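# Swap two cartons between rooms through a service window

## Task

r1 begins in the delivery room and r2 begins in the mail room; the connecting door is locked but a service window stands open. Exchange the two cartons: the sealed carton on the delivery room's table must end up in the mail room's shelf spot, and the mailer carton on the mail room's shelf must end up in the delivery room's table spot. Finish with both grippers open and the robots backed away. Neither robot may fall over or be left leaning. Each carton must stay put by itself, not because a robot is still holding or propping it.

## Robot and tools

ROBOTS. r1 and r2 are identical Hello Robot Stretch 3 units. Each has a two-wheel drive base with a passive rear omni wheel, a lift that slides up a mast, a telescoping arm that sticks out to the robot's right side, a wrist with yaw, pitch and roll, and a two-finger gripper. The base is 0.33 m long and 0.34 m wide and cannot move sideways. To move the gripper forward or back you drive the base. A spin turns about the point between the drive wheels, 0.05 m behind the front edge. With the arm pulled in and the wrist folded, a spin sweeps a 0.28 m radius; an unfolded, level gripper reaches past that.

FRAMES. Base frame: origin on the floor between the drive wheels, x forward, y left, z up. hand_pose is reported in it, located where the closed fingertips meet; with all wrist joints at zero that frame has x up, y pointing back along the arm toward the mast, z toward the robot's rear. The odometry frame is the base frame as it was when the scene began. Each robot reports in its own frames, so where the robots are relative to each other can only be judged from images, lidar_m, wrist_depth_mm and head_depth_mm.

execute_actions. Argument actions: a list holding one action or none (an empty list just returns state and images). The action is an object keyed by "r1" and/or "r2". Under each robot:
- base: exactly one of {"translate_m": d}, a relative drive from the base's last reported position, metres, -1 to 1, positive forward; or {"rotate_rad": d}, a relative spin in place, radians, -3.2 to 3.2, positive is counter-clockwise seen from above (left).
- joints: absolute targets by name. lift_m 0 to 1.1 (arm height); arm_m 0 to 0.52 (extension); wrist_yaw_rad -1.345 to 4.42 (0 along the arm, positive toward the front, 3.0 folded over the base); wrist_pitch_rad -1.57 to 0.451 (0 level, negative tips fingers down); wrist_roll_rad -2.911 to 2.911 (0 fingers side by side, level); gripper_m -0.089 to 0.179 (bigger is wider; the actual fingertip gap is 0.007 m less when nearly shut and 0.025 m less when wide, zero below 0.007); head_pan_rad -3.953 to 1.73 (0 forward, positive left, -1.57 looks along the arm); head_tilt_rad -1.53 to 0.419 (negative down).
- contact_limits: {"arm_m": effort in percent, 1 to 100}; the arm motion halts with contact_stop when its effort reaches that level (negative when retracting). Lower is softer; too low stops at once.
All motions in one action start together; none lasts over 15 s. Anything left out of an action may keep driving toward an earlier target. An unknown key or out-of-range number rejects the whole call. Argument cameras: list of r1_head_camera, r1_nav_camera, r1_wrist_camera, r2_head_camera, r2_nav_camera, r2_wrist_camera, or "all"; omitted/null means all, [] means none. If a result reports a stop, later motion calls in that same reply are skipped.

wait: seconds, 0 to 10; commands nothing and returns the same state and images.
zoom_image: camera (one of the six names) and region [x0, y0, x1, y1] in pixels of that camera's latest full image, top-left origin, at most 504 by 504.
finished_scene: scene, an integer 1 to 2; ends that scene irreversibly, so the swap must already be complete and stable.

RESULT LINES. pictures lists camera names in image order. joint_positions gives current joint values; tolerances for done are about ±0.004 for lift, arm and gripper, ±0.02 for yaw, roll, pan and tilt, ±0.05 for pitch. base_status and joint_status give how each motion ended: done (for the base, wheels turned the commanded amount, slip included), off_target (stopped short and may still push), contact_stop, time_out, torque_fault. After the last three the old target is dropped. A lift or arm that hit something goes slack until commanded again; a slack lift may sag under load or be pushed up by closing fingers on a surface. on_its_own covers uncommanded joints; its held at is the target, not the position. motor_effort is percent of maximum, positive toward higher values, peak in brackets; readings carry fixed offsets and noise. Effort at rest outside its normal range hints at pushing or carrying. Positive wheel effort drives forward. lidar_m: 12 distances in metres from the base origin in 30 degree sectors, 1st straight ahead then counter-clockwise (4th left, 7th rear, 10th right); - means nothing seen; plane 0.17 m above floor, so it sees table legs not tops; range 0.15 to 12 m; misses glass, thin legs and its own robot but sees the other robot; the mast and low lift can hide sectors 5, 6, 9, 10. wrist_depth_mm and head_depth_mm: 7x7 grids of median depth in mm from the top-left (wrist 45 to 1000, head 280 to 4000, head image is sideways). base_odometry counts wheel turns; heading is left-positive, -3.142 to 3.142. turned_by_wheels and turned_by_imu give turning since the last result. base_tilt in degrees, forward and right positive, with a fixed offset up to about 4 degrees.

CAUTIONS. Never let the bases meet: once touching, even millimetres more of driving presses hard and ends the run. The robots do not wait for each other, and equal commands travel slightly different distances. Pushing with the arm while the gripper is above about 0.45 m, or a second push after a contact_stop, can tip the robot; so can driving while gripping something fixed, or snagging furniture, especially in reverse. If tilted, reverse the last move in small steps, free the gripper, and drop lift_m near 0.2. The base, wrist and head do not stop on contact; a wrist pushing hard for seconds loses torque for 10 s. Fold or unfold the wrist (yaw 3.0) only with lift_m 0.32 to 0.95, pitch -0.4 and roll near 0; once folded the lift may go to 0.25. With yaw below -0.4 keep pitch at -0.5 or lower. Base speed is 0.30 m/s and 1.9 rad/s only when stowed (lift below 0.30, arm below 0.03, yaw above 2.54); otherwise 0.10 m/s and 0.63 rad/s. To grasp, command gripper_m below the carton's width; to let go, command at least 0.02 above where the fingers made contact. Neither the reading nor done confirms a grasp, so check images; re-squeeze with a different value. Avoid drops, slams and knocking things over; loose objects may occasionally get nudged.

Each tool is called after "Emit:" by a JSON object that holds its "fn" and its "kwargs".

## Session

Emit:
{"fn": "execute_actions", "kwargs": {"actions": []}}

Scene clock: 0.00 s.
r1.base_odometry: x=+0.000 y=+0.000 heading=+0.000 (m, m, rad; r1's odometry frame)
r1.turned_by_wheels: +0.000 (rad since the last result)
r1.turned_by_imu: +0.000 (rad since the last result)
r1.base_tilt: forward=+1.1 right=-1.0 (deg)
r1.lidar_m: 0.95 2.42 1.37 1.17 1.15 1.32 1.23 1.23 1.41 2.40 2.08 0.95
r1.head_depth_mm: 1700 2483 - - - 1588 1007 / 1722 2225 - - - 1579 1002 / 1722 2507 3894 3898 3844 1578 1198 / 1735 2530 3751 3731 3764 3663 2264 / 1725 2533 3664 3590 3568 3564 2394 / 1742 2539 3558 3533 3482 3459 2395 / 1734 2550 3380 3409 3363 3349 2364
r1.base_status: not commanded
r1.joint_positions: lift_m=+0.403 arm_m=+0.003 wrist_yaw_rad=+2.794 wrist_pitch_rad=-0.350 wrist_roll_rad=+0.002 gripper_m=+0.037 head_pan_rad=-0.020 head_tilt_rad=-0.020
r1.joint_status: not commanded
r1.motor_effort: left_wheel=+1 right_wheel=+1 lift_m=+20 arm_m=-1 wrist_yaw_rad=+0 wrist_pitch_rad=+5 wrist_roll_rad=+0 gripper_m=+0 head_pan_rad=+0 head_tilt_rad=+0 (%)
r1.hand_pose: x=+0.0579 y=+0.0708 z=+0.4312 quat_wxyz=(+0.242, +0.708, +0.001, +0.664) (m; r1's base frame)
r1.wrist_depth_mm: 873 944 - - - - - / - - - - - - - / - - - - - - - / - - - - - - - / - 800 853 829 851 859 892 / 622 654 683 675 722 697 715 / 559 - 561 572 580 594 601
r2.base_odometry: x=+0.000 y=+0.000 heading=+0.000 (m, m, rad; r2's odometry frame)
r2.turned_by_wheels: +0.000 (rad since the last result)
r2.turned_by_imu: +0.000 (rad since the last result)
r2.base_tilt: forward=+0.0 right=+0.8 (deg)
r2.lidar_m: 2.20 2.91 3.11 3.19 2.76 2.60 1.80 1.26 1.21 1.24 1.64 2.14
r2.head_depth_mm: 1796 2032 2026 2011 2030 2035 1997 / 1809 2151 2139 2137 2141 2127 2089 / 1832 2275 2271 2270 2278 2245 2171 / 1832 2422 2397 2403 2402 2413 2155 / 1853 2542 2572 2560 2572 2545 2151 / 1869 2673 2740 2746 2768 2680 2133 / 1873 2802 3001 2976 2956 2920 2146
r2.base_status: not commanded
r2.joint_positions: lift_m=+0.478 arm_m=-0.002 wrist_yaw_rad=+2.808 wrist_pitch_rad=-0.413 wrist_roll_rad=+0.018 gripper_m=+0.037 head_pan_rad=+0.014 head_tilt_rad=-0.003
r2.joint_status: not commanded
r2.motor_effort: left_wheel=+0 right_wheel=-2 lift_m=+39 arm_m=+0 wrist_yaw_rad=+0 wrist_pitch_rad=+7 wrist_roll_rad=-1 gripper_m=+0 head_pan_rad=+0 head_tilt_rad=+0 (%)
r2.hand_pose: x=+0.0525 y=+0.0701 z=+0.4913 quat_wxyz=(+0.259, +0.712, +0.026, +0.652) (m; r2's base frame)
r2.wrist_depth_mm: - - - - - - - / - - - - - - - / - - - - - - - / - - - - - - - / - 845 872 850 900 926 950 / 674 744 690 721 760 761 789 / 611 - 631 641 651 651 664
pictures: r1_head_camera (sideways: a quarter turn clockwise sets it upright), r1_nav_camera (sideways: a quarter turn counterclockwise sets it upright), r1_wrist_camera, r2_head_camera (sideways: a quarter turn clockwise sets it upright), r2_nav_camera (sideways: a quarter turn counterclockwise sets it upright), r2_wrist_camera
Images, in order (width x height): r1_head_camera 896x504, r1_nav_camera 672x504, r1_wrist_camera 644x364, r2_head_camera 896x504, r2_nav_camera 672x504, r2_wrist_camera 644x364.

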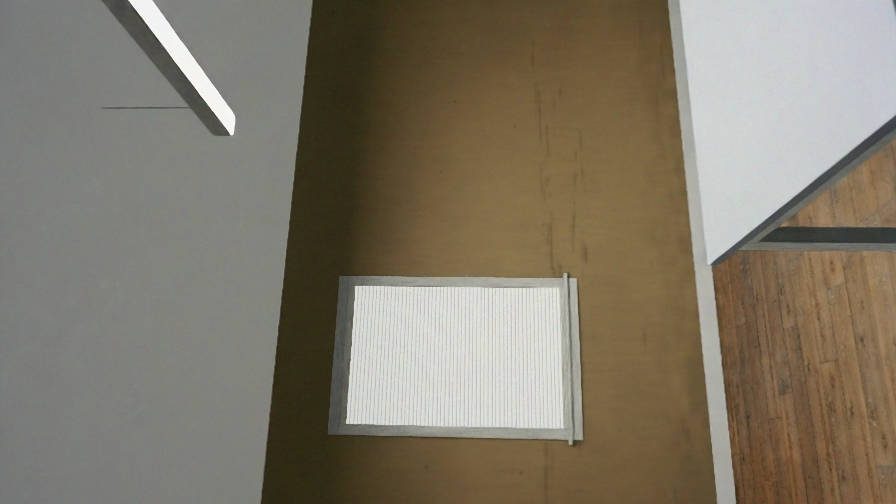

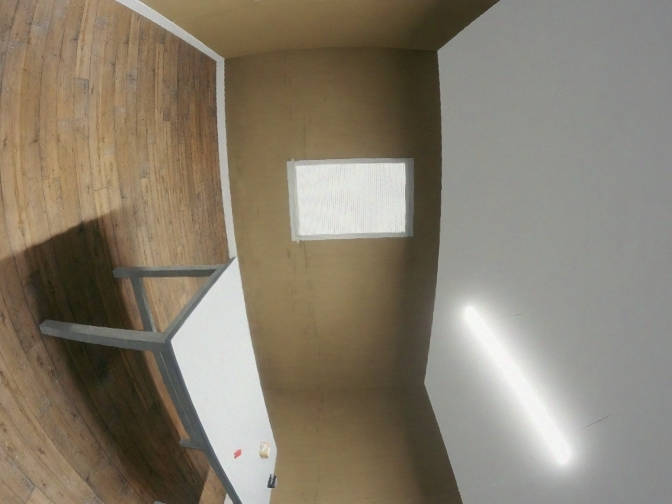

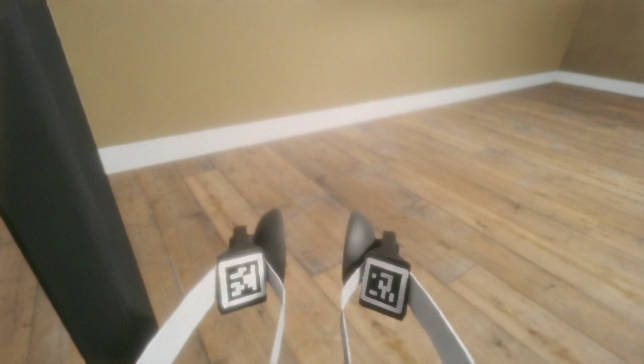

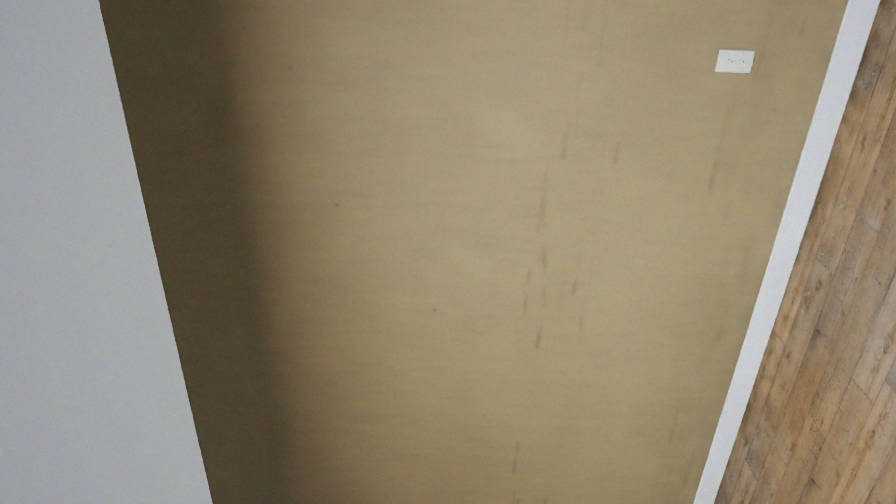

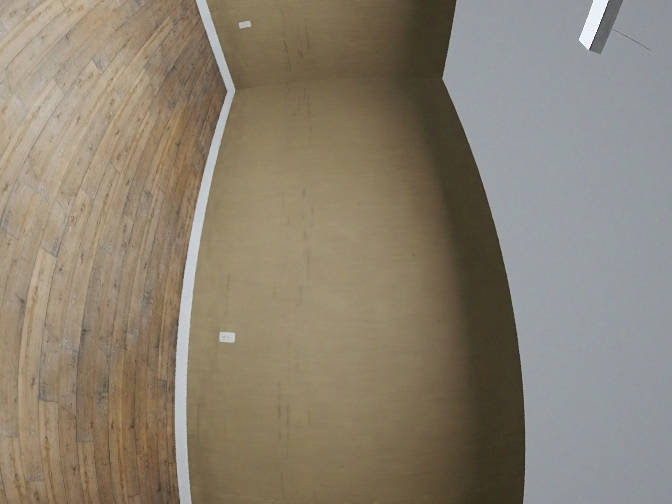

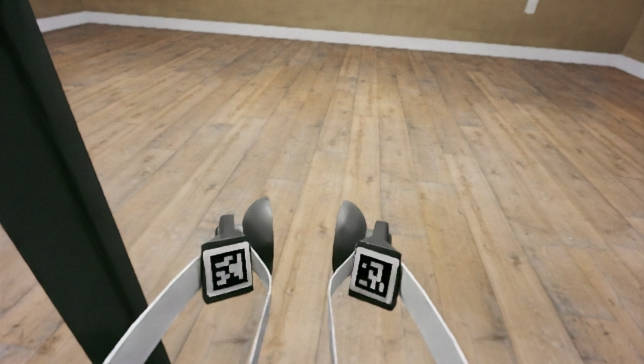

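Emit:
{"fn": "execute_actions", "kwargs": {"actions": [{"r1":{"joints":{"head_pan_rad":-0.8,"head_tilt_rad":-0.4}},"r2":{"joints":{"head_pan_rad":1.6,"head_tilt_rad":-0.3}}}], "cameras": ["r1_head_camera","r1_nav_camera","r2_nav_camera"]}}

Emit:
{"fn": "execute_actions", "kwargs": {"actions": [{"r1":{"joints":{"head_pan_rad":-2.0,"head_tilt_rad":-0.3}},"r2":{"joints":{"head_pan_rad":-2.6,"head_tilt_rad":-0.3}}}], "cameras": ["r1_nav_camera","r2_nav_camera","r2_head_camera"]}}

Scene clock: 2.80 s.
r1.base_odometry: x=+0.000 y=+0.000 heading=+0.000 (m, m, rad; r1's odometry frame)
r1.turned_by_wheels: +0.000 (rad since the last result)
r1.turned_by_imu: +0.001 (rad since the last result)
r1.base_tilt: forward=+1.1 right=-1.0 (deg)
r1.lidar_m: 0.95 2.43 1.38 1.17 1.15 1.33 1.23 1.23 1.41 2.40 2.08 0.95
r1.head_depth_mm: 2698 2852 3035 3191 2596 1880 1469 / 2853 3010 3153 3328 2582 1888 1478 / 2966 3160 3400 3380 2471 1881 1462 / 3166 3355 3596 2253 2583 1878 1460 / 3339 3573 3814 1691 2558 1855 1456 / 3574 3788 - 1678 2316 1848 1454 / 3812 - - 1655 1173 1858 1454
r1.base_status: not commanded
r1.joint_positions: lift_m=+0.403 arm_m=+0.003 wrist_yaw_rad=+2.794 wrist_pitch_rad=-0.350 wrist_roll_rad=+0.002 gripper_m=+0.037 head_pan_rad=-0.793 head_tilt_rad=-0.395
r1.joint_status: all done
r1.motor_effort: left_wheel=+1(1) right_wheel=+0(0) lift_m=+21(20) arm_m=-2(1) wrist_yaw_rad=+0(0) wrist_pitch_rad=+5(5) wrist_roll_rad=+0(0) gripper_m=+1(1) head_pan_rad=-4(40) head_tilt_rad=-2(16) (%)
r1.hand_pose: x=+0.0579 y=+0.0708 z=+0.4312 quat_wxyz=(+0.242, +0.708, +0.001, +0.664) (m; r1's base frame)
r1.wrist_depth_mm: 862 944 - - - - - / - - - - - - - / - - - - - - - / - - - - - - - / - 793 839 824 846 863 855 / 627 661 672 673 714 708 711 / 553 - 571 575 578 592 603
r2.base_odometry: x=+0.000 y=+0.000 heading=+0.000 (m, m, rad; r2's odometry frame)
r2.turned_by_wheels: +0.000 (rad since the last result)
r2.turned_by_imu: +0.000 (rad since the last result)
r2.base_tilt: forward=+0.0 right=+0.8 (deg)
r2.lidar_m: 2.20 2.91 3.12 3.20 2.76 2.60 1.80 1.27 1.20 1.24 1.63 2.14
r2.head_depth_mm: 2657 2794 2912 3113 2759 1947 1508 / 2835 2914 3123 3289 2717 1930 1521 / 2988 3137 3292 3493 2743 1938 1502 / 3123 3324 3461 3638 2735 1922 1503 / 3286 3535 3733 3959 2748 1928 1514 / 3327 3514 3758 3809 2707 1913 1486 / 3041 3194 3263 3396 2673 1886 1480
r2.base_status: not commanded
r2.joint_positions: lift_m=+0.478 arm_m=-0.002 wrist_yaw_rad=+2.808 wrist_pitch_rad=-0.413 wrist_roll_rad=+0.018 gripper_m=+0.037 head_pan_rad=+1.593 head_tilt_rad=-0.296
r2.joint_status: all done
r2.motor_effort: left_wheel=+0(0) right_wheel=-1(1) lift_m=+39(39) arm_m=+0(0) wrist_yaw_rad=+0(0) wrist_pitch_rad=+7(7) wrist_roll_rad=-1(0) gripper_m=+0(0) head_pan_rad=+3(45) head_tilt_rad=-1(19) (%)
r2.hand_pose: x=+0.0525 y=+0.0701 z=+0.4913 quat_wxyz=(+0.259, +0.712, +0.026, +0.652) (m; r2's base frame)
r2.wrist_depth_mm: - - - - - - - / - - - - - - - / - - - - - - - / - - - - - - - / - 832 878 852 929 932 929 / 678 728 678 718 758 776 770 / 605 - 623 634 642 650 659
pictures: r1_head_camera (sideways: a quarter turn clockwise sets it upright), r1_nav_camera (sideways: a quarter turn counterclockwise sets it upright), r2_nav_camera (sideways: a quarter turn counterclockwise sets it upright)
Images, in order (width x height): r1_head_camera 896x504, r1_nav_camera 672x504, r2_nav_camera 672x504.

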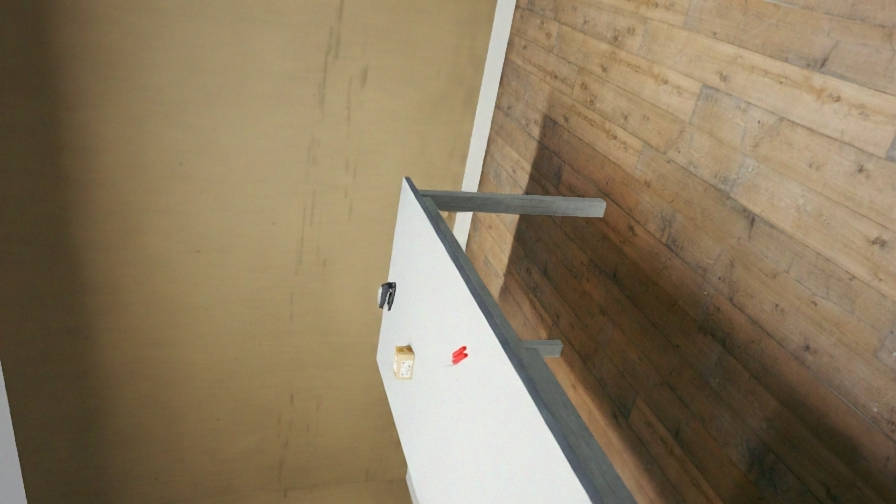

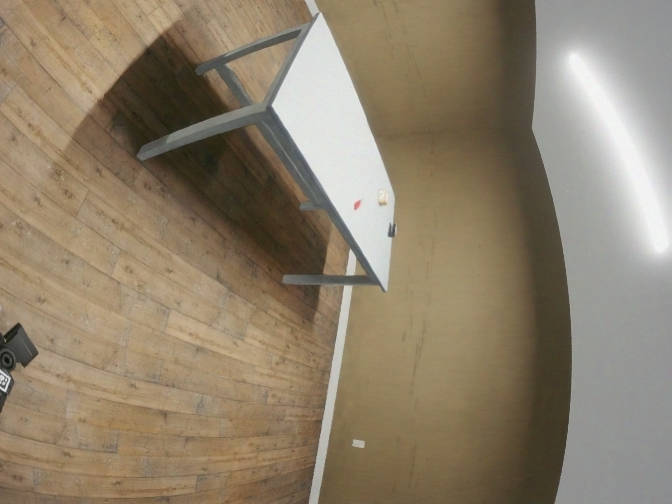

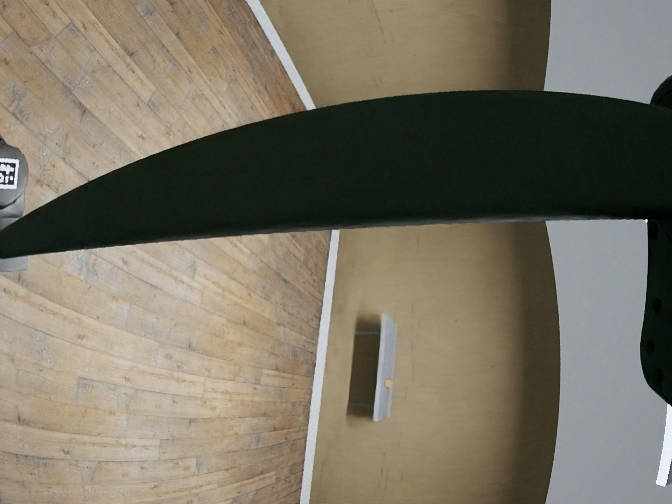

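Scene clock: 5.10 s.
r1.base_odometry: x=+0.000 y=+0.000 heading=+0.000 (m, m, rad; r1's odometry frame)
r1.turned_by_wheels: +0.000 (rad since the last result)
r1.turned_by_imu: +0.001 (rad since the last result)
r1.base_tilt: forward=+1.1 right=-1.0 (deg)
r1.lidar_m: 0.95 2.42 1.37 1.17 1.14 1.32 1.23 1.23 1.41 2.40 2.09 0.95
r1.head_depth_mm: 1233 1278 1319 1359 1405 1450 1487 / 1350 1400 1448 1503 1559 1622 1583 / 1490 1560 1630 1690 1755 1833 1580 / 1678 1760 1833 1922 2020 1994 1582 / 1917 2017 2113 2222 2363 2092 1587 / 2223 2357 2504 2657 2714 2091 1581 / 2637 2859 3068 3224 2975 2072 1575
r1.base_status: not commanded
r1.joint_positions: lift_m=+0.403 arm_m=+0.003 wrist_yaw_rad=+2.794 wrist_pitch_rad=-0.350 wrist_roll_rad=+0.002 gripper_m=+0.037 head_pan_rad=-1.993 head_tilt_rad=-0.310
r1.joint_status: all done
r1.motor_effort: left_wheel=+1(1) right_wheel=+0(0) lift_m=+20(20) arm_m=-1(1) wrist_yaw_rad=+0(0) wrist_pitch_rad=+5(4) wrist_roll_rad=+0(0) gripper_m=+0(0) head_pan_rad=-3(45) head_tilt_rad=+2(11) (%)
r1.hand_pose: x=+0.0579 y=+0.0708 z=+0.4312 quat_wxyz=(+0.242, +0.708, +0.001, +0.664) (m; r1's base frame)
r1.wrist_depth_mm: 859 954 - - - - - / - - - - - - - / - - - - - - - / - - - - - - - / - 798 840 818 852 877 898 / 636 659 671 668 716 703 715 / 554 - 560 580 578 588 590
r2.base_odometry: x=+0.000 y=+0.000 heading=+0.000 (m, m, rad; r2's odometry frame)
r2.turned_by_wheels: +0.000 (rad since the last result)
r2.turned_by_imu: +0.000 (rad since the last result)
r2.base_tilt: forward=+0.0 right=+0.8 (deg)
r2.lidar_m: 2.20 2.91 3.12 3.19 2.76 2.60 1.80 1.27 1.21 1.24 1.63 2.14
r2.head_depth_mm: 1459 1559 1668 1788 1946 1957 1504 / 1354 1446 1555 1647 1802 1857 1502 / 1265 1344 1429 1534 1631 1761 1499 / 1191 1269 1338 1430 1535 1642 1494 / 1142 1224 1302 1335 1415 1513 1502 / 3876 - - 1394 1325 1407 1445 / 3544 - - 1372 1239 1315 1375
r2.base_status: not commanded
r2.joint_positions: lift_m=+0.478 arm_m=-0.002 wrist_yaw_rad=+2.808 wrist_pitch_rad=-0.413 wrist_roll_rad=+0.018 gripper_m=+0.037 head_pan_rad=-2.593 head_tilt_rad=-0.296
r2.joint_status: all done
r2.motor_effort: left_wheel=+0(1) right_wheel=-1(1) lift_m=+39(39) arm_m=+0(0) wrist_yaw_rad=-1(0) wrist_pitch_rad=+7(7) wrist_roll_rad=-1(0) gripper_m=-1(0) head_pan_rad=-4(49) head_tilt_rad=-1(1) (%)
r2.hand_pose: x=+0.0525 y=+0.0701 z=+0.4913 quat_wxyz=(+0.259, +0.712, +0.026, +0.652) (m; r2's base frame)
r2.wrist_depth_mm: - - - - - - - / - - - - - - - / - - - - - - - / - - - - - - - / - 844 888 875 904 904 940 / 690 734 692 711 759 759 778 / 604 - 635 635 641 650 658
pictures: r1_nav_camera (sideways: a quarter turn counterclockwise sets it upright), r2_head_camera (sideways: a quarter turn clockwise sets it upright), r2_nav_camera (sideways: a quarter turn counterclockwise sets it upright)
Images, in order (width x height): r1_nav_camera 672x504, r2_head_camera 896x504, r2_nav_camera 672x504.

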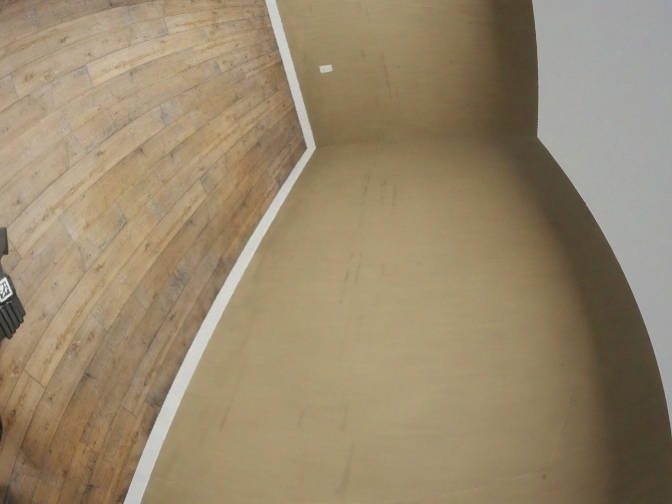

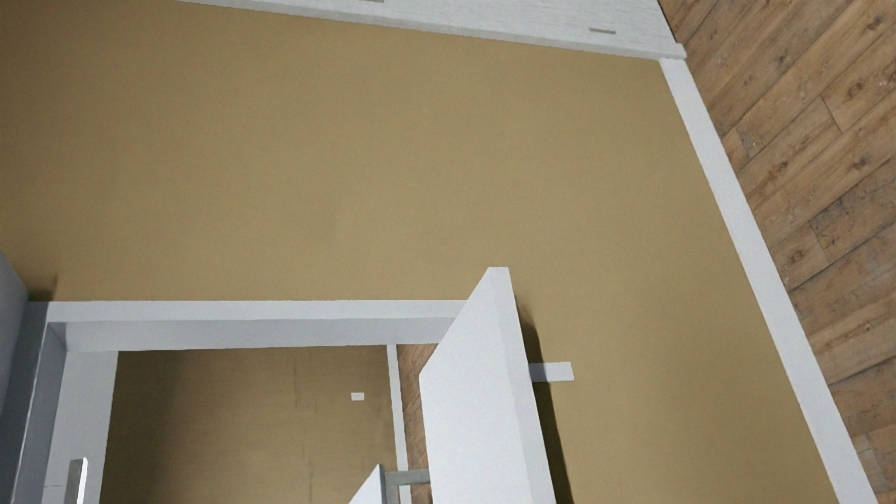

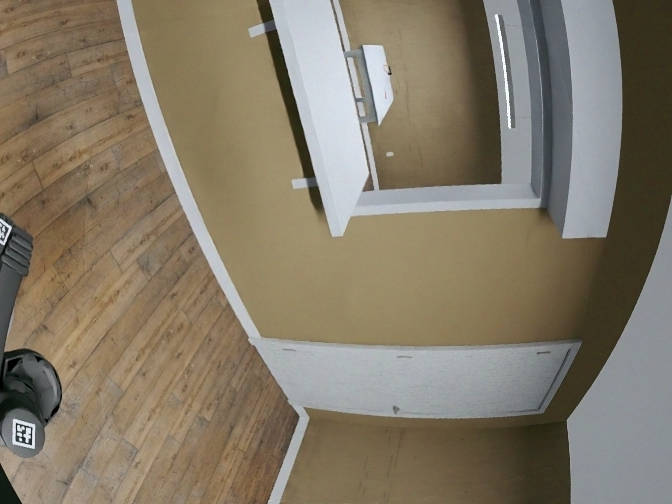

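Emit:
{"fn": "execute_actions", "kwargs": {"actions": [{"r1":{"base":{"rotate_rad":2.13},"joints":{"lift_m":0.27,"head_pan_rad":-0.3,"head_tilt_rad":-0.3}},"r2":{"base":{"rotate_rad":1.17},"joints":{"lift_m":0.27,"head_pan_rad":0,"head_tilt_rad":-0.3}}}], "cameras": ["r1_nav_camera","r2_head_camera"]}}

Emit:
{"fn": "execute_actions", "kwargs": {"actions": [{"r1":{"base":{"translate_m":-1.0},"joints":{"head_pan_rad":-0.6}},"r2":{"base":{"translate_m":1.0}}}], "cameras": ["r1_nav_camera","r2_head_camera"]}}

Emit:
{"fn": "execute_actions", "kwargs": {"actions": [{"r1":{"base":{"translate_m":-0.6},"joints":{"head_pan_rad":-1.85,"head_tilt_rad":-0.7}},"r2":{"base":{"translate_m":1.0}}}], "cameras": ["r1_head_camera","r2_head_camera"]}}

Scene clock: 13.77 s.
r1.base_odometry: x=+0.000 y=+0.000 heading=+2.130 (m, m, rad; r1's odometry frame)
r1.turned_by_wheels: +2.130 (rad since the last result)
r1.turned_by_imu: +2.107 (rad since the last result)
r1.base_tilt: forward=+1.1 right=-1.0 (deg)
r1.lidar_m: 1.14 1.36 1.23 1.23 1.44 2.59 2.08 0.95 1.54 2.25 1.34 1.17
r1.head_depth_mm: 1015 1065 1113 1174 1232 1303 1380 / 1010 1062 1114 1172 1234 1305 1382 / 1014 1058 1108 1172 1230 1295 1376 / 1006 1057 1104 1166 1223 1301 1372 / 983 1028 1078 1135 1200 1262 1334 / 986 1033 1083 1134 1200 1262 1342 / 985 1028 1077 1133 1192 1265 1330
r1.base_status: done
r1.joint_positions: lift_m=+0.270 arm_m=+0.003 wrist_yaw_rad=+2.794 wrist_pitch_rad=-0.352 wrist_roll_rad=+0.002 gripper_m=+0.037 head_pan_rad=-0.307 head_tilt_rad=-0.310
r1.joint_status: all done
r1.motor_effort: left_wheel=+0(5) right_wheel=+2(14) lift_m=+16(16) arm_m=-1(1) wrist_yaw_rad=+0(0) wrist_pitch_rad=+5(6) wrist_roll_rad=+0(0) gripper_m=+0(0) head_pan_rad=+3(44) head_tilt_rad=+2(1) (%)
r1.hand_pose: x=+0.0578 y=+0.0705 z=+0.2979 quat_wxyz=(+0.243, +0.708, +0.002, +0.664) (m; r1's base frame)
r1.wrist_depth_mm: - - - - - - - / - - - - - - - / - - - - - - - / - 760 782 801 812 856 868 / - 603 642 628 641 654 684 / 482 506 - 505 555 536 545 / 420 - - 442 445 453 456
r2.base_odometry: x=+0.000 y=+0.000 heading=+1.170 (m, m, rad; r2's odometry frame)
r2.turned_by_wheels: +1.170 (rad since the last result)
r2.turned_by_imu: +1.174 (rad since the last result)
r2.base_tilt: forward=+0.0 right=+0.8 (deg)
r2.lidar_m: 3.09 3.31 2.66 2.61 1.60 1.23 1.20 1.28 1.85 2.15 2.28 3.19
r2.head_depth_mm: 2677 2812 2970 3200 2737 1943 1524 / 2686 2818 3007 3217 2718 1945 1496 / 2712 2891 3011 3237 2717 1931 1509 / 2770 2898 3026 3266 2673 1931 1489 / 2753 2918 2998 3259 2714 1918 1495 / 2812 2933 3127 3303 2688 1928 1491 / 2781 2961 3138 3387 2677 1913 1475
r2.base_status: done
r2.joint_positions: lift_m=+0.270 arm_m=-0.002 wrist_yaw_rad=+2.808 wrist_pitch_rad=-0.414 wrist_roll_rad=+0.018 gripper_m=+0.037 head_pan_rad=-0.007 head_tilt_rad=-0.297
r2.joint_status: all done
r2.motor_effort: left_wheel=-2(8) right_wheel=+1(11) lift_m=+30(30) arm_m=+0(0) wrist_yaw_rad=+0(1) wrist_pitch_rad=+7(7) wrist_roll_rad=+0(0) gripper_m=+0(0) head_pan_rad=+3(47) head_tilt_rad=-1(2) (%)
r2.hand_pose: x=+0.0525 y=+0.0700 z=+0.2839 quat_wxyz=(+0.259, +0.712, +0.026, +0.652) (m; r2's base frame)
r2.wrist_depth_mm: - - - - - - - / - - - - - - - / - 875 901 939 939 - - / - 676 701 719 740 756 779 / - 553 588 574 588 616 611 / 450 488 - 476 498 512 519 / - - - 422 425 432 443
pictures: r1_nav_camera (sideways: a quarter turn counterclockwise sets it upright), r2_head_camera (sideways: a quarter turn clockwise sets it upright)
Images, in order (width x height): r1_nav_camera 672x504, r2_head_camera 896x504.

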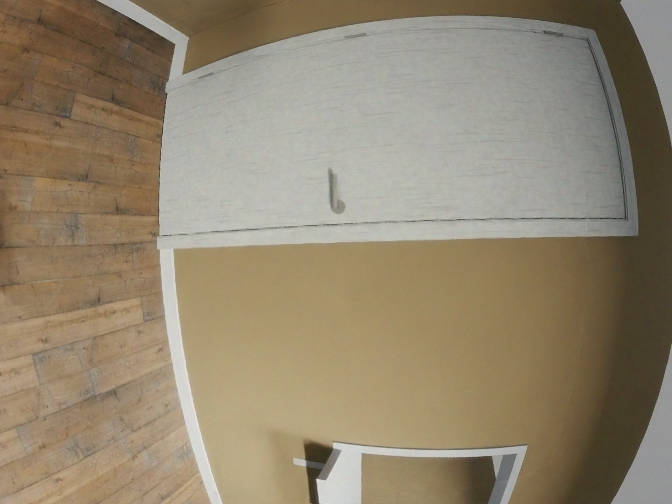

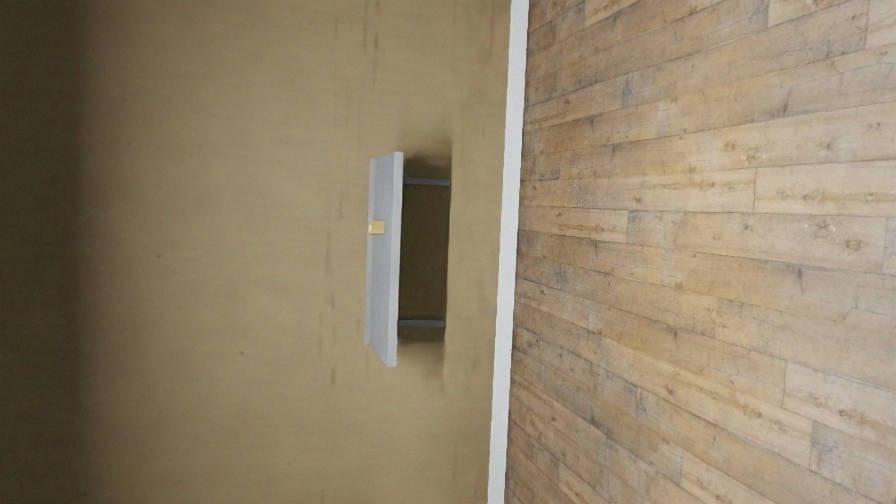

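Scene clock: 18.70 s.
r1.base_odometry: x=+0.530 y=-0.848 heading=+2.130 (m, m, rad; r1's odometry frame)
r1.turned_by_wheels: +0.000 (rad since the last result)
r1.turned_by_imu: +0.000 (rad since the last result)
r1.base_tilt: forward=+1.1 right=-1.1 (deg)
r1.lidar_m: 2.14 1.73 1.51 1.51 1.78 2.19 1.08 1.11 1.18 1.18 0.69 2.14
r1.head_depth_mm: 2200 2321 2477 2598 2724 2120 1594 / 2135 2321 - 2482 2618 2110 1604 / 2052 - - 2386 2528 2116 1589 / 1993 - - 2311 2410 2093 1582 / 1923 2017 2098 2214 2331 2077 1593 / 1851 1940 2024 2142 2227 2076 1580 / 1812 1880 1959 2049 2151 2066 1576
r1.base_status: done
r1.joint_positions: lift_m=+0.270 arm_m=+0.003 wrist_yaw_rad=+2.794 wrist_pitch_rad=-0.352 wrist_roll_rad=+0.002 gripper_m=+0.037 head_pan_rad=-0.593 head_tilt_rad=-0.309
r1.joint_status: all done
r1.motor_effort: left_wheel=+1(6) right_wheel=+2(6) lift_m=+16(16) arm_m=-2(1) wrist_yaw_rad=+0(1) wrist_pitch_rad=+5(5) wrist_roll_rad=+0(0) gripper_m=+0(0) head_pan_rad=-4(25) head_tilt_rad=+3(2) (%)
r1.hand_pose: x=+0.0578 y=+0.0705 z=+0.2979 quat_wxyz=(+0.243, +0.708, +0.002, +0.664) (m; r1's base frame)
r1.wrist_depth_mm: - - - - - - - / - - - - - - - / - - - - - - - / - 781 786 802 840 864 869 / - 612 629 625 631 648 670 / 489 498 - 519 548 536 539 / 424 - - 430 437 444 449
r2.base_odometry: x=+0.390 y=+0.921 heading=+1.170 (m, m, rad; r2's odometry frame)
r2.turned_by_wheels: +0.000 (rad since the last result)
r2.turned_by_imu: +0.001 (rad since the last result)
r2.base_tilt: forward=+0.0 right=+0.8 (deg)
r2.lidar_m: 2.12 2.25 2.60 2.55 2.68 2.24 2.20 2.33 2.26 2.22 2.36 2.16
r2.head_depth_mm: 1787 1903 1993 2122 2235 1944 1509 / 1823 1915 2017 2100 2279 1949 1499 / 1832 1915 2022 2103 2299 1928 1485 / 1823 1927 2045 2127 2305 1926 1495 / 1855 1938 2074 2147 2320 1906 1488 / 1857 1967 2085 2192 2364 1901 1485 / 1878 1989 2086 2256 2389 1909 1466
r2.base_status: done
r2.joint_positions: lift_m=+0.270 arm_m=-0.002 wrist_yaw_rad=+2.808 wrist_pitch_rad=-0.414 wrist_roll_rad=+0.018 gripper_m=+0.037 head_pan_rad=-0.007 head_tilt_rad=-0.297
r2.joint_status: not commanded
r2.motor_effort: left_wheel=-2(6) right_wheel=+1(8) lift_m=+32(32) arm_m=+0(0) wrist_yaw_rad=-1(1) wrist_pitch_rad=+7(7) wrist_roll_rad=+0(0) gripper_m=+0(0) head_pan_rad=+2(3) head_tilt_rad=-2(2) (%)
r2.hand_pose: x=+0.0525 y=+0.0699 z=+0.2837 quat_wxyz=(+0.259, +0.712, +0.026, +0.652) (m; r2's base frame)
r2.wrist_depth_mm: - - - - - - - / - - - - - - - / - 878 888 920 964 - - / - 683 695 714 728 751 772 / - 555 587 576 599 595 619 / 448 490 - 479 498 504 514 / - - - 423 426 436 437
pictures: r1_nav_camera (sideways: a quarter turn counterclockwise sets it upright), r2_head_camera (sideways: a quarter turn clockwise sets it upright)
Images, in order (width x height): r1_nav_camera 672x504, r2_head_camera 896x504.

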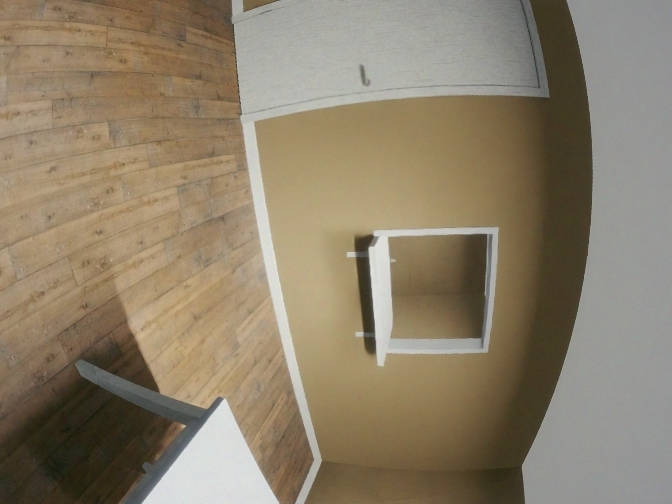

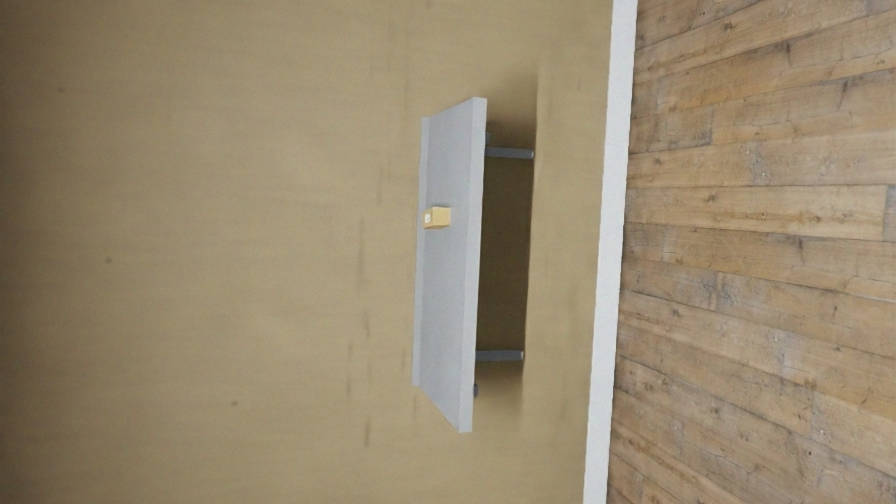

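Scene clock: 23.63 s.
r1.base_odometry: x=+0.849 y=-1.356 heading=+2.130 (m, m, rad; r1's odometry frame)
r1.turned_by_wheels: +0.000 (rad since the last result)
r1.turned_by_imu: +0.000 (rad since the last result)
r1.base_tilt: forward=+1.1 right=-1.0 (deg)
r1.lidar_m: 2.73 1.93 1.68 1.69 1.84 1.61 1.61 0.51 1.01 1.01 1.19 1.09
r1.head_depth_mm: 2648 2931 3164 910 714 583 1215 / 2638 2944 3172 911 710 581 1211 / 2632 2937 3106 891 707 580 1208 / 2679 2960 3112 869 707 578 1207 / 2669 2980 3105 899 702 578 1195 / 2666 2958 3077 894 700 576 1193 / 2652 3016 3061 891 697 574 1190
r1.base_status: done
r1.joint_positions: lift_m=+0.270 arm_m=+0.003 wrist_yaw_rad=+2.794 wrist_pitch_rad=-0.352 wrist_roll_rad=+0.002 gripper_m=+0.037 head_pan_rad=-1.843 head_tilt_rad=-0.691
r1.joint_status: all done
r1.motor_effort: left_wheel=+1(6) right_wheel=+2(6) lift_m=+16(16) arm_m=-1(1) wrist_yaw_rad=+0(0) wrist_pitch_rad=+6(6) wrist_roll_rad=+0(0) gripper_m=+0(0) head_pan_rad=-3(44) head_tilt_rad=-4(19) (%)
r1.hand_pose: x=+0.0578 y=+0.0705 z=+0.2979 quat_wxyz=(+0.243, +0.708, +0.002, +0.664) (m; r1's base frame)
r1.wrist_depth_mm: - - - - - - - / - - - - - - - / - - - - - - - / - 775 787 818 839 847 850 / - 601 641 631 643 665 672 / 477 499 - 515 546 541 543 / 425 - - 439 441 452 458
r2.base_odometry: x=+0.781 y=+1.841 heading=+1.170 (m, m, rad; r2's odometry frame)
r2.turned_by_wheels: +0.000 (rad since the last result)
r2.turned_by_imu: +0.001 (rad since the last result)
r2.base_tilt: forward=+0.0 right=+0.9 (deg)
r2.lidar_m: 1.12 1.20 1.73 2.48 2.63 3.26 3.20 3.04 2.33 2.29 1.49 1.14
r2.head_depth_mm: 924 969 1029 1090 1135 811 1335 / 935 983 1043 1106 1131 808 1359 / 937 991 1048 1117 1121 802 1368 / 949 996 1058 1120 1124 802 1366 / 952 1006 1071 1138 1117 835 1387 / 966 1013 1077 1147 1107 830 1409 / 974 1021 1088 1161 1116 824 1403
r2.base_status: done
r2.joint_positions: lift_m=+0.270 arm_m=-0.002 wrist_yaw_rad=+2.808 wrist_pitch_rad=-0.414 wrist_roll_rad=+0.018 gripper_m=+0.037 head_pan_rad=-0.007 head_tilt_rad=-0.297
r2.joint_status: not commanded
r2.motor_effort: left_wheel=-2(6) right_wheel=+0(8) lift_m=+31(31) arm_m=+0(0) wrist_yaw_rad=+0(0) wrist_pitch_rad=+7(7) wrist_roll_rad=+0(0) gripper_m=+0(1) head_pan_rad=+3(4) head_tilt_rad=-1(2) (%)
r2.hand_pose: x=+0.0525 y=+0.0699 z=+0.2837 quat_wxyz=(+0.259, +0.712, +0.026, +0.652) (m; r2's base frame)
r2.wrist_depth_mm: - - - - - - 983 / - - - - - - - / - 860 897 935 957 - 949 / - 690 710 717 729 763 760 / - 558 585 575 602 603 620 / 453 485 - 480 504 502 515 / - - - 426 423 435 438
pictures: r1_head_camera (sideways: a quarter turn clockwise sets it upright), r2_head_camera (sideways: a quarter turn clockwise sets it upright)
Images, in order (width x height): r1_head_camera 896x504, r2_head_camera 896x504.

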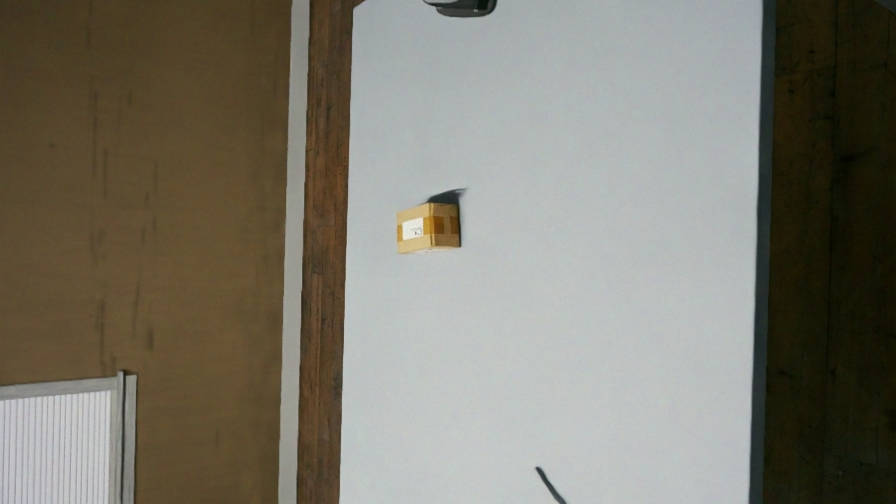

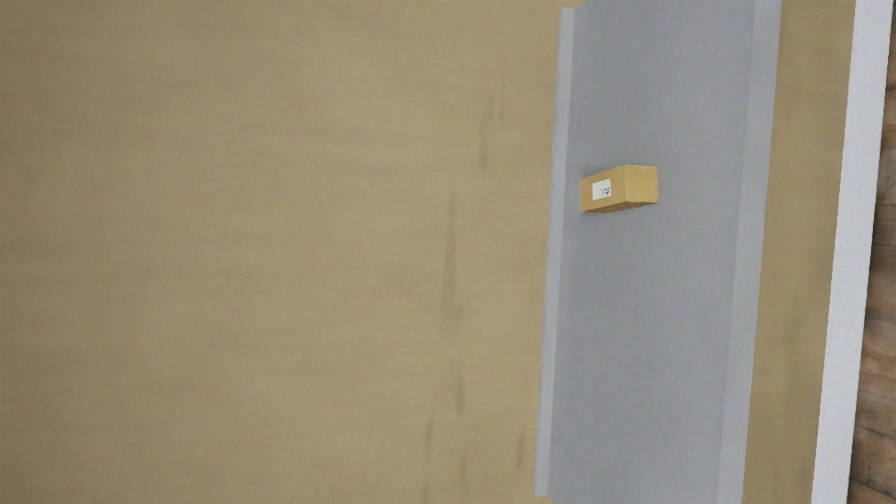

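Emit:
{"fn": "execute_actions", "kwargs": {"actions": [{"r1":{"base":{"rotate_rad":-0.28},"joints":{"lift_m":0.9,"wrist_pitch_rad":-0.4,"head_pan_rad":-1.57}},"r2":{"base":{"rotate_rad":1.5},"joints":{"lift_m":0.88,"head_pan_rad":-1.57,"head_tilt_rad":-0.6}}}], "cameras": []}}

Emit:
{"fn": "execute_actions", "kwargs": {"actions": [{"r1":{"joints":{"wrist_yaw_rad":0,"gripper_m":0.15,"arm_m":0.15}},"r2":{"joints":{"wrist_yaw_rad":0,"gripper_m":0.15,"arm_m":0.2}}}], "cameras": ["r1_head_camera","r2_head_camera","r1_wrist_camera","r2_wrist_camera"]}}

Scene clock: 33.03 s.
r1.base_odometry: x=+0.849 y=-1.356 heading=+1.850 (m, m, rad; r1's odometry frame)
r1.turned_by_wheels: -0.280 (rad since the last result)
r1.turned_by_imu: -0.275 (rad since the last result)
r1.base_tilt: forward=+1.1 right=-1.1 (deg)
r1.lidar_m: 2.72 2.39 1.74 1.68 1.75 1.67 1.61 0.51 0.52 1.01 1.05 1.08
r1.head_depth_mm: 2642 2946 3160 903 713 - - / 2666 2951 3164 910 710 - - / 2661 2955 3100 906 709 613 - / 2654 2968 3076 870 706 - - / 2671 2932 3065 899 703 - - / 2641 2938 3009 895 700 576 1167 / 2623 2940 3062 893 697 574 1196
r1.base_status: done
r1.joint_positions: lift_m=+0.900 arm_m=+0.003 wrist_yaw_rad=+2.794 wrist_pitch_rad=-0.414 wrist_roll_rad=+0.002 gripper_m=+0.037 head_pan_rad=-1.577 head_tilt_rad=-0.692
r1.joint_status: all done
r1.motor_effort: left_wheel=+2(7) right_wheel=-1(8) lift_m=+24(27) arm_m=-1(1) wrist_yaw_rad=+0(0) wrist_pitch_rad=+5(5) wrist_roll_rad=+0(0) gripper_m=+0(0) head_pan_rad=+3(22) head_tilt_rad=-2(3) (%)
r1.hand_pose: x=+0.0553 y=+0.0637 z=+0.9134 quat_wxyz=(+0.263, +0.707, +0.023, +0.656) (m; r1's base frame)
r1.wrist_depth_mm: - - - - - - - / - - - - - - - / - - - - - - - / - - - - - - - / - - - - - - - / - - - - - - - / - - - - - - -
r2.base_odometry: x=+0.781 y=+1.841 heading=+2.670 (m, m, rad; r2's odometry frame)
r2.turned_by_wheels: +1.500 (rad since the last result)
r2.turned_by_imu: +1.504 (rad since the last result)
r2.base_tilt: forward=+0.0 right=+0.8 (deg)
r2.lidar_m: 2.48 2.58 3.30 3.19 3.24 2.38 2.29 1.60 1.16 1.12 1.17 1.59
r2.head_depth_mm: 915 1009 1133 960 1490 1496 - / 916 1012 1139 959 1493 1492 - / 920 1017 1143 947 1507 1446 - / 919 1029 1144 946 1519 1492 - / 926 1024 1147 953 1521 1489 - / 925 1030 1147 952 1527 1447 1244 / 927 1034 1143 949 1531 1447 1215
r2.base_status: done
r2.joint_positions: lift_m=+0.880 arm_m=-0.002 wrist_yaw_rad=+2.808 wrist_pitch_rad=-0.415 wrist_roll_rad=+0.018 gripper_m=+0.037 head_pan_rad=-1.563 head_tilt_rad=-0.593
r2.joint_status: all done
r2.motor_effort: left_wheel=-2(8) right_wheel=+1(9) lift_m=+46(47) arm_m=+0(0) wrist_yaw_rad=+0(0) wrist_pitch_rad=+8(7) wrist_roll_rad=+0(1) gripper_m=+0(0) head_pan_rad=-4(47) head_tilt_rad=-3(18) (%)
r2.hand_pose: x=+0.0524 y=+0.0699 z=+0.8931 quat_wxyz=(+0.259, +0.712, +0.027, +0.652) (m; r2's base frame)
r2.wrist_depth_mm: - - - - - - - / - - - - - - - / - - - - - - - / - - - - - - - / - - - - - - - / - - - - - - - / - - - - - - -
pictures: none
No camera images: the call's "cameras" was empty. Leave "cameras" out to get every camera's image.

Scene clock: 35.77 s.
r1.base_odometry: x=+0.849 y=-1.356 heading=+1.850 (m, m, rad; r1's odometry frame)
r1.turned_by_wheels: +0.000 (rad since the last result)
r1.turned_by_imu: +0.001 (rad since the last result)
r1.base_tilt: forward=+1.1 right=-1.0 (deg)
r1.lidar_m: 2.72 2.38 1.74 1.68 1.75 1.66 1.61 0.51 0.52 1.01 1.05 1.08
r1.head_depth_mm: 2662 2964 3115 - - 583 1211 / 2664 2958 3133 - - 582 1210 / 2622 2931 3119 - - 580 1204 / 2635 2970 3117 980 683 580 1204 / 2658 2959 3098 936 704 577 1200 / 2643 2995 3059 895 700 576 1193 / 2641 2974 3053 890 698 574 1193
r1.base_status: not commanded
r1.joint_positions: lift_m=+0.900 arm_m=+0.150 wrist_yaw_rad=+0.002 wrist_pitch_rad=-0.414 wrist_roll_rad=+0.002 gripper_m=+0.150 head_pan_rad=-1.577 head_tilt_rad=-0.692
r1.joint_status: all done
r1.motor_effort: left_wheel=+2(2) right_wheel=-2(2) lift_m=+24(24) arm_m=+5(4) wrist_yaw_rad=-3(3) wrist_pitch_rad=+5(5) wrist_roll_rad=+0(0) gripper_m=+0(81) head_pan_rad=+3(3) head_tilt_rad=-3(3) (%)
r1.hand_pose: x=-0.0210 y=-0.5196 z=+0.9134 quat_wxyz=(+0.692, +0.146, -0.692, -0.145) (m; r1's base frame)
r1.wrist_depth_mm: - - - - - - - / - - - - - - - / 590 611 636 651 673 - - / 459 471 479 441 499 508 - / 376 392 384 395 396 418 385 / 313 - 323 327 330 - 339 / 270 272 277 278 285 278 290
r2.base_odometry: x=+0.781 y=+1.841 heading=+2.670 (m, m, rad; r2's odometry frame)
r2.turned_by_wheels: +0.000 (rad since the last result)
r2.turned_by_imu: +0.000 (rad since the last result)
r2.base_tilt: forward=+0.0 right=+0.9 (deg)
r2.lidar_m: 2.48 2.57 3.31 3.19 3.26 2.38 2.29 1.60 1.16 1.12 1.17 1.60
r2.head_depth_mm: 913 1014 1132 1055 - 1417 1193 / 916 1015 1138 1075 - 1454 1223 / 919 1018 1140 1048 - 1442 1214 / 919 1022 1149 972 1555 1445 1217 / 924 1020 1143 957 1507 1460 1209 / 924 1026 1150 954 1524 1447 1207 / 929 1029 1147 946 1535 1438 1215
r2.base_status: not commanded
r2.joint_positions: lift_m=+0.880 arm_m=+0.200 wrist_yaw_rad=+0.003 wrist_pitch_rad=-0.415 wrist_roll_rad=+0.018 gripper_m=+0.150 head_pan_rad=-1.563 head_tilt_rad=-0.593
r2.joint_status: all done
r2.motor_effort: left_wheel=-2(2) right_wheel=+1(1) lift_m=+46(46) arm_m=+4(0) wrist_yaw_rad=-3(3) wrist_pitch_rad=+7(8) wrist_roll_rad=+0(0) gripper_m=+0(82) head_pan_rad=-4(4) head_tilt_rad=-3(3) (%)
r2.hand_pose: x=-0.0208 y=-0.5694 z=+0.8931 quat_wxyz=(+0.686, +0.146, -0.698, -0.146) (m; r2's base frame)
r2.wrist_depth_mm: 600 609 613 610 619 608 609 / 654 650 658 665 657 668 663 / 521 540 550 538 599 703 728 / 410 418 433 437 451 470 792 / 336 357 353 360 368 388 866 / 325 - 326 327 332 - 341 / - - - - - - -
pictures: r1_head_camera (sideways: a quarter turn clockwise sets it upright), r1_wrist_camera, r2_head_camera (sideways: a quarter turn clockwise sets it upright), r2_wrist_camera
Images, in order (width x height): r1_head_camera 896x504, r1_wrist_camera 644x364, r2_head_camera 896x504, r2_wrist_camera 644x364.

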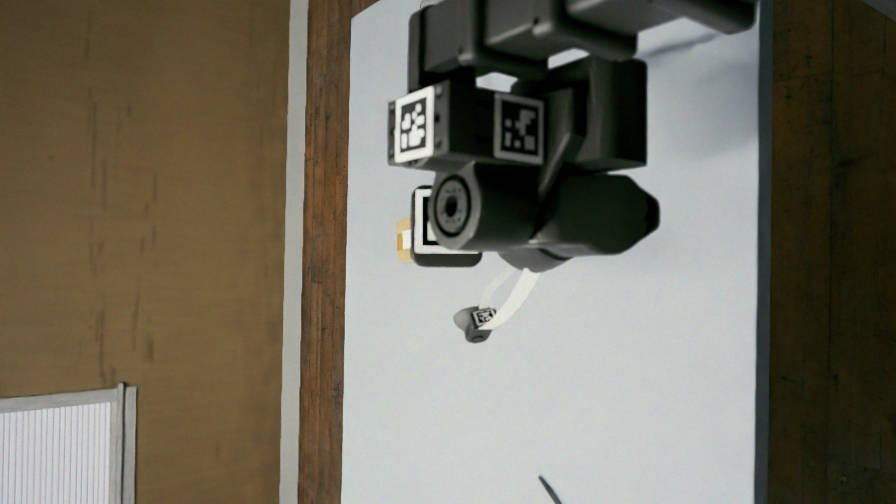

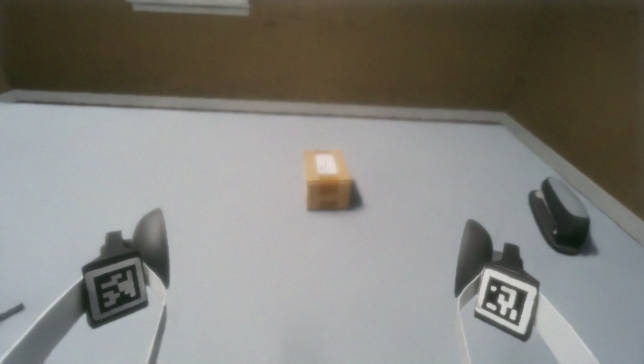

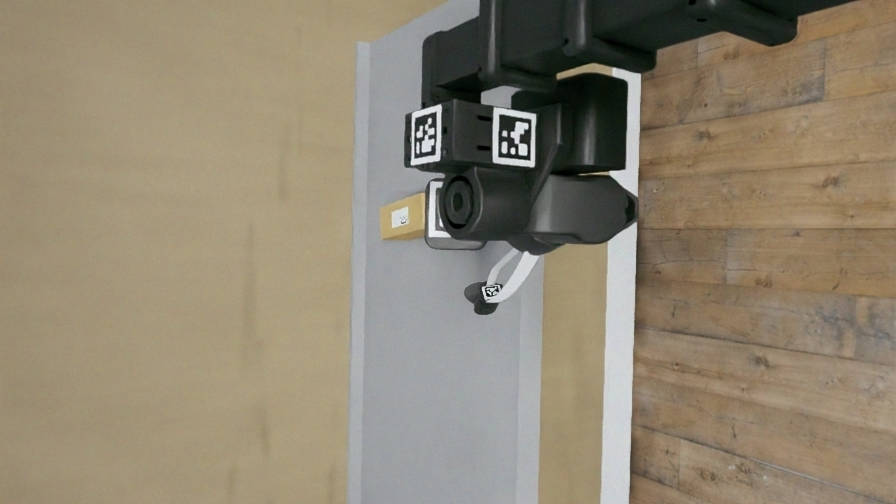

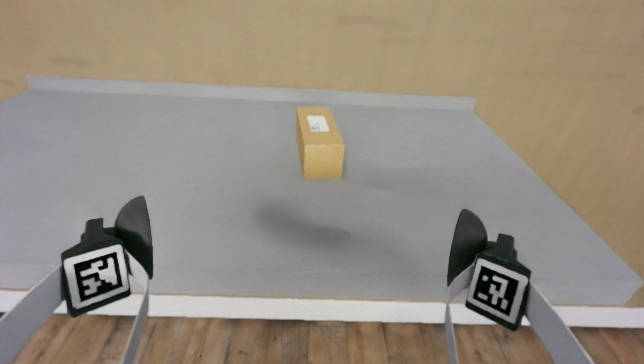

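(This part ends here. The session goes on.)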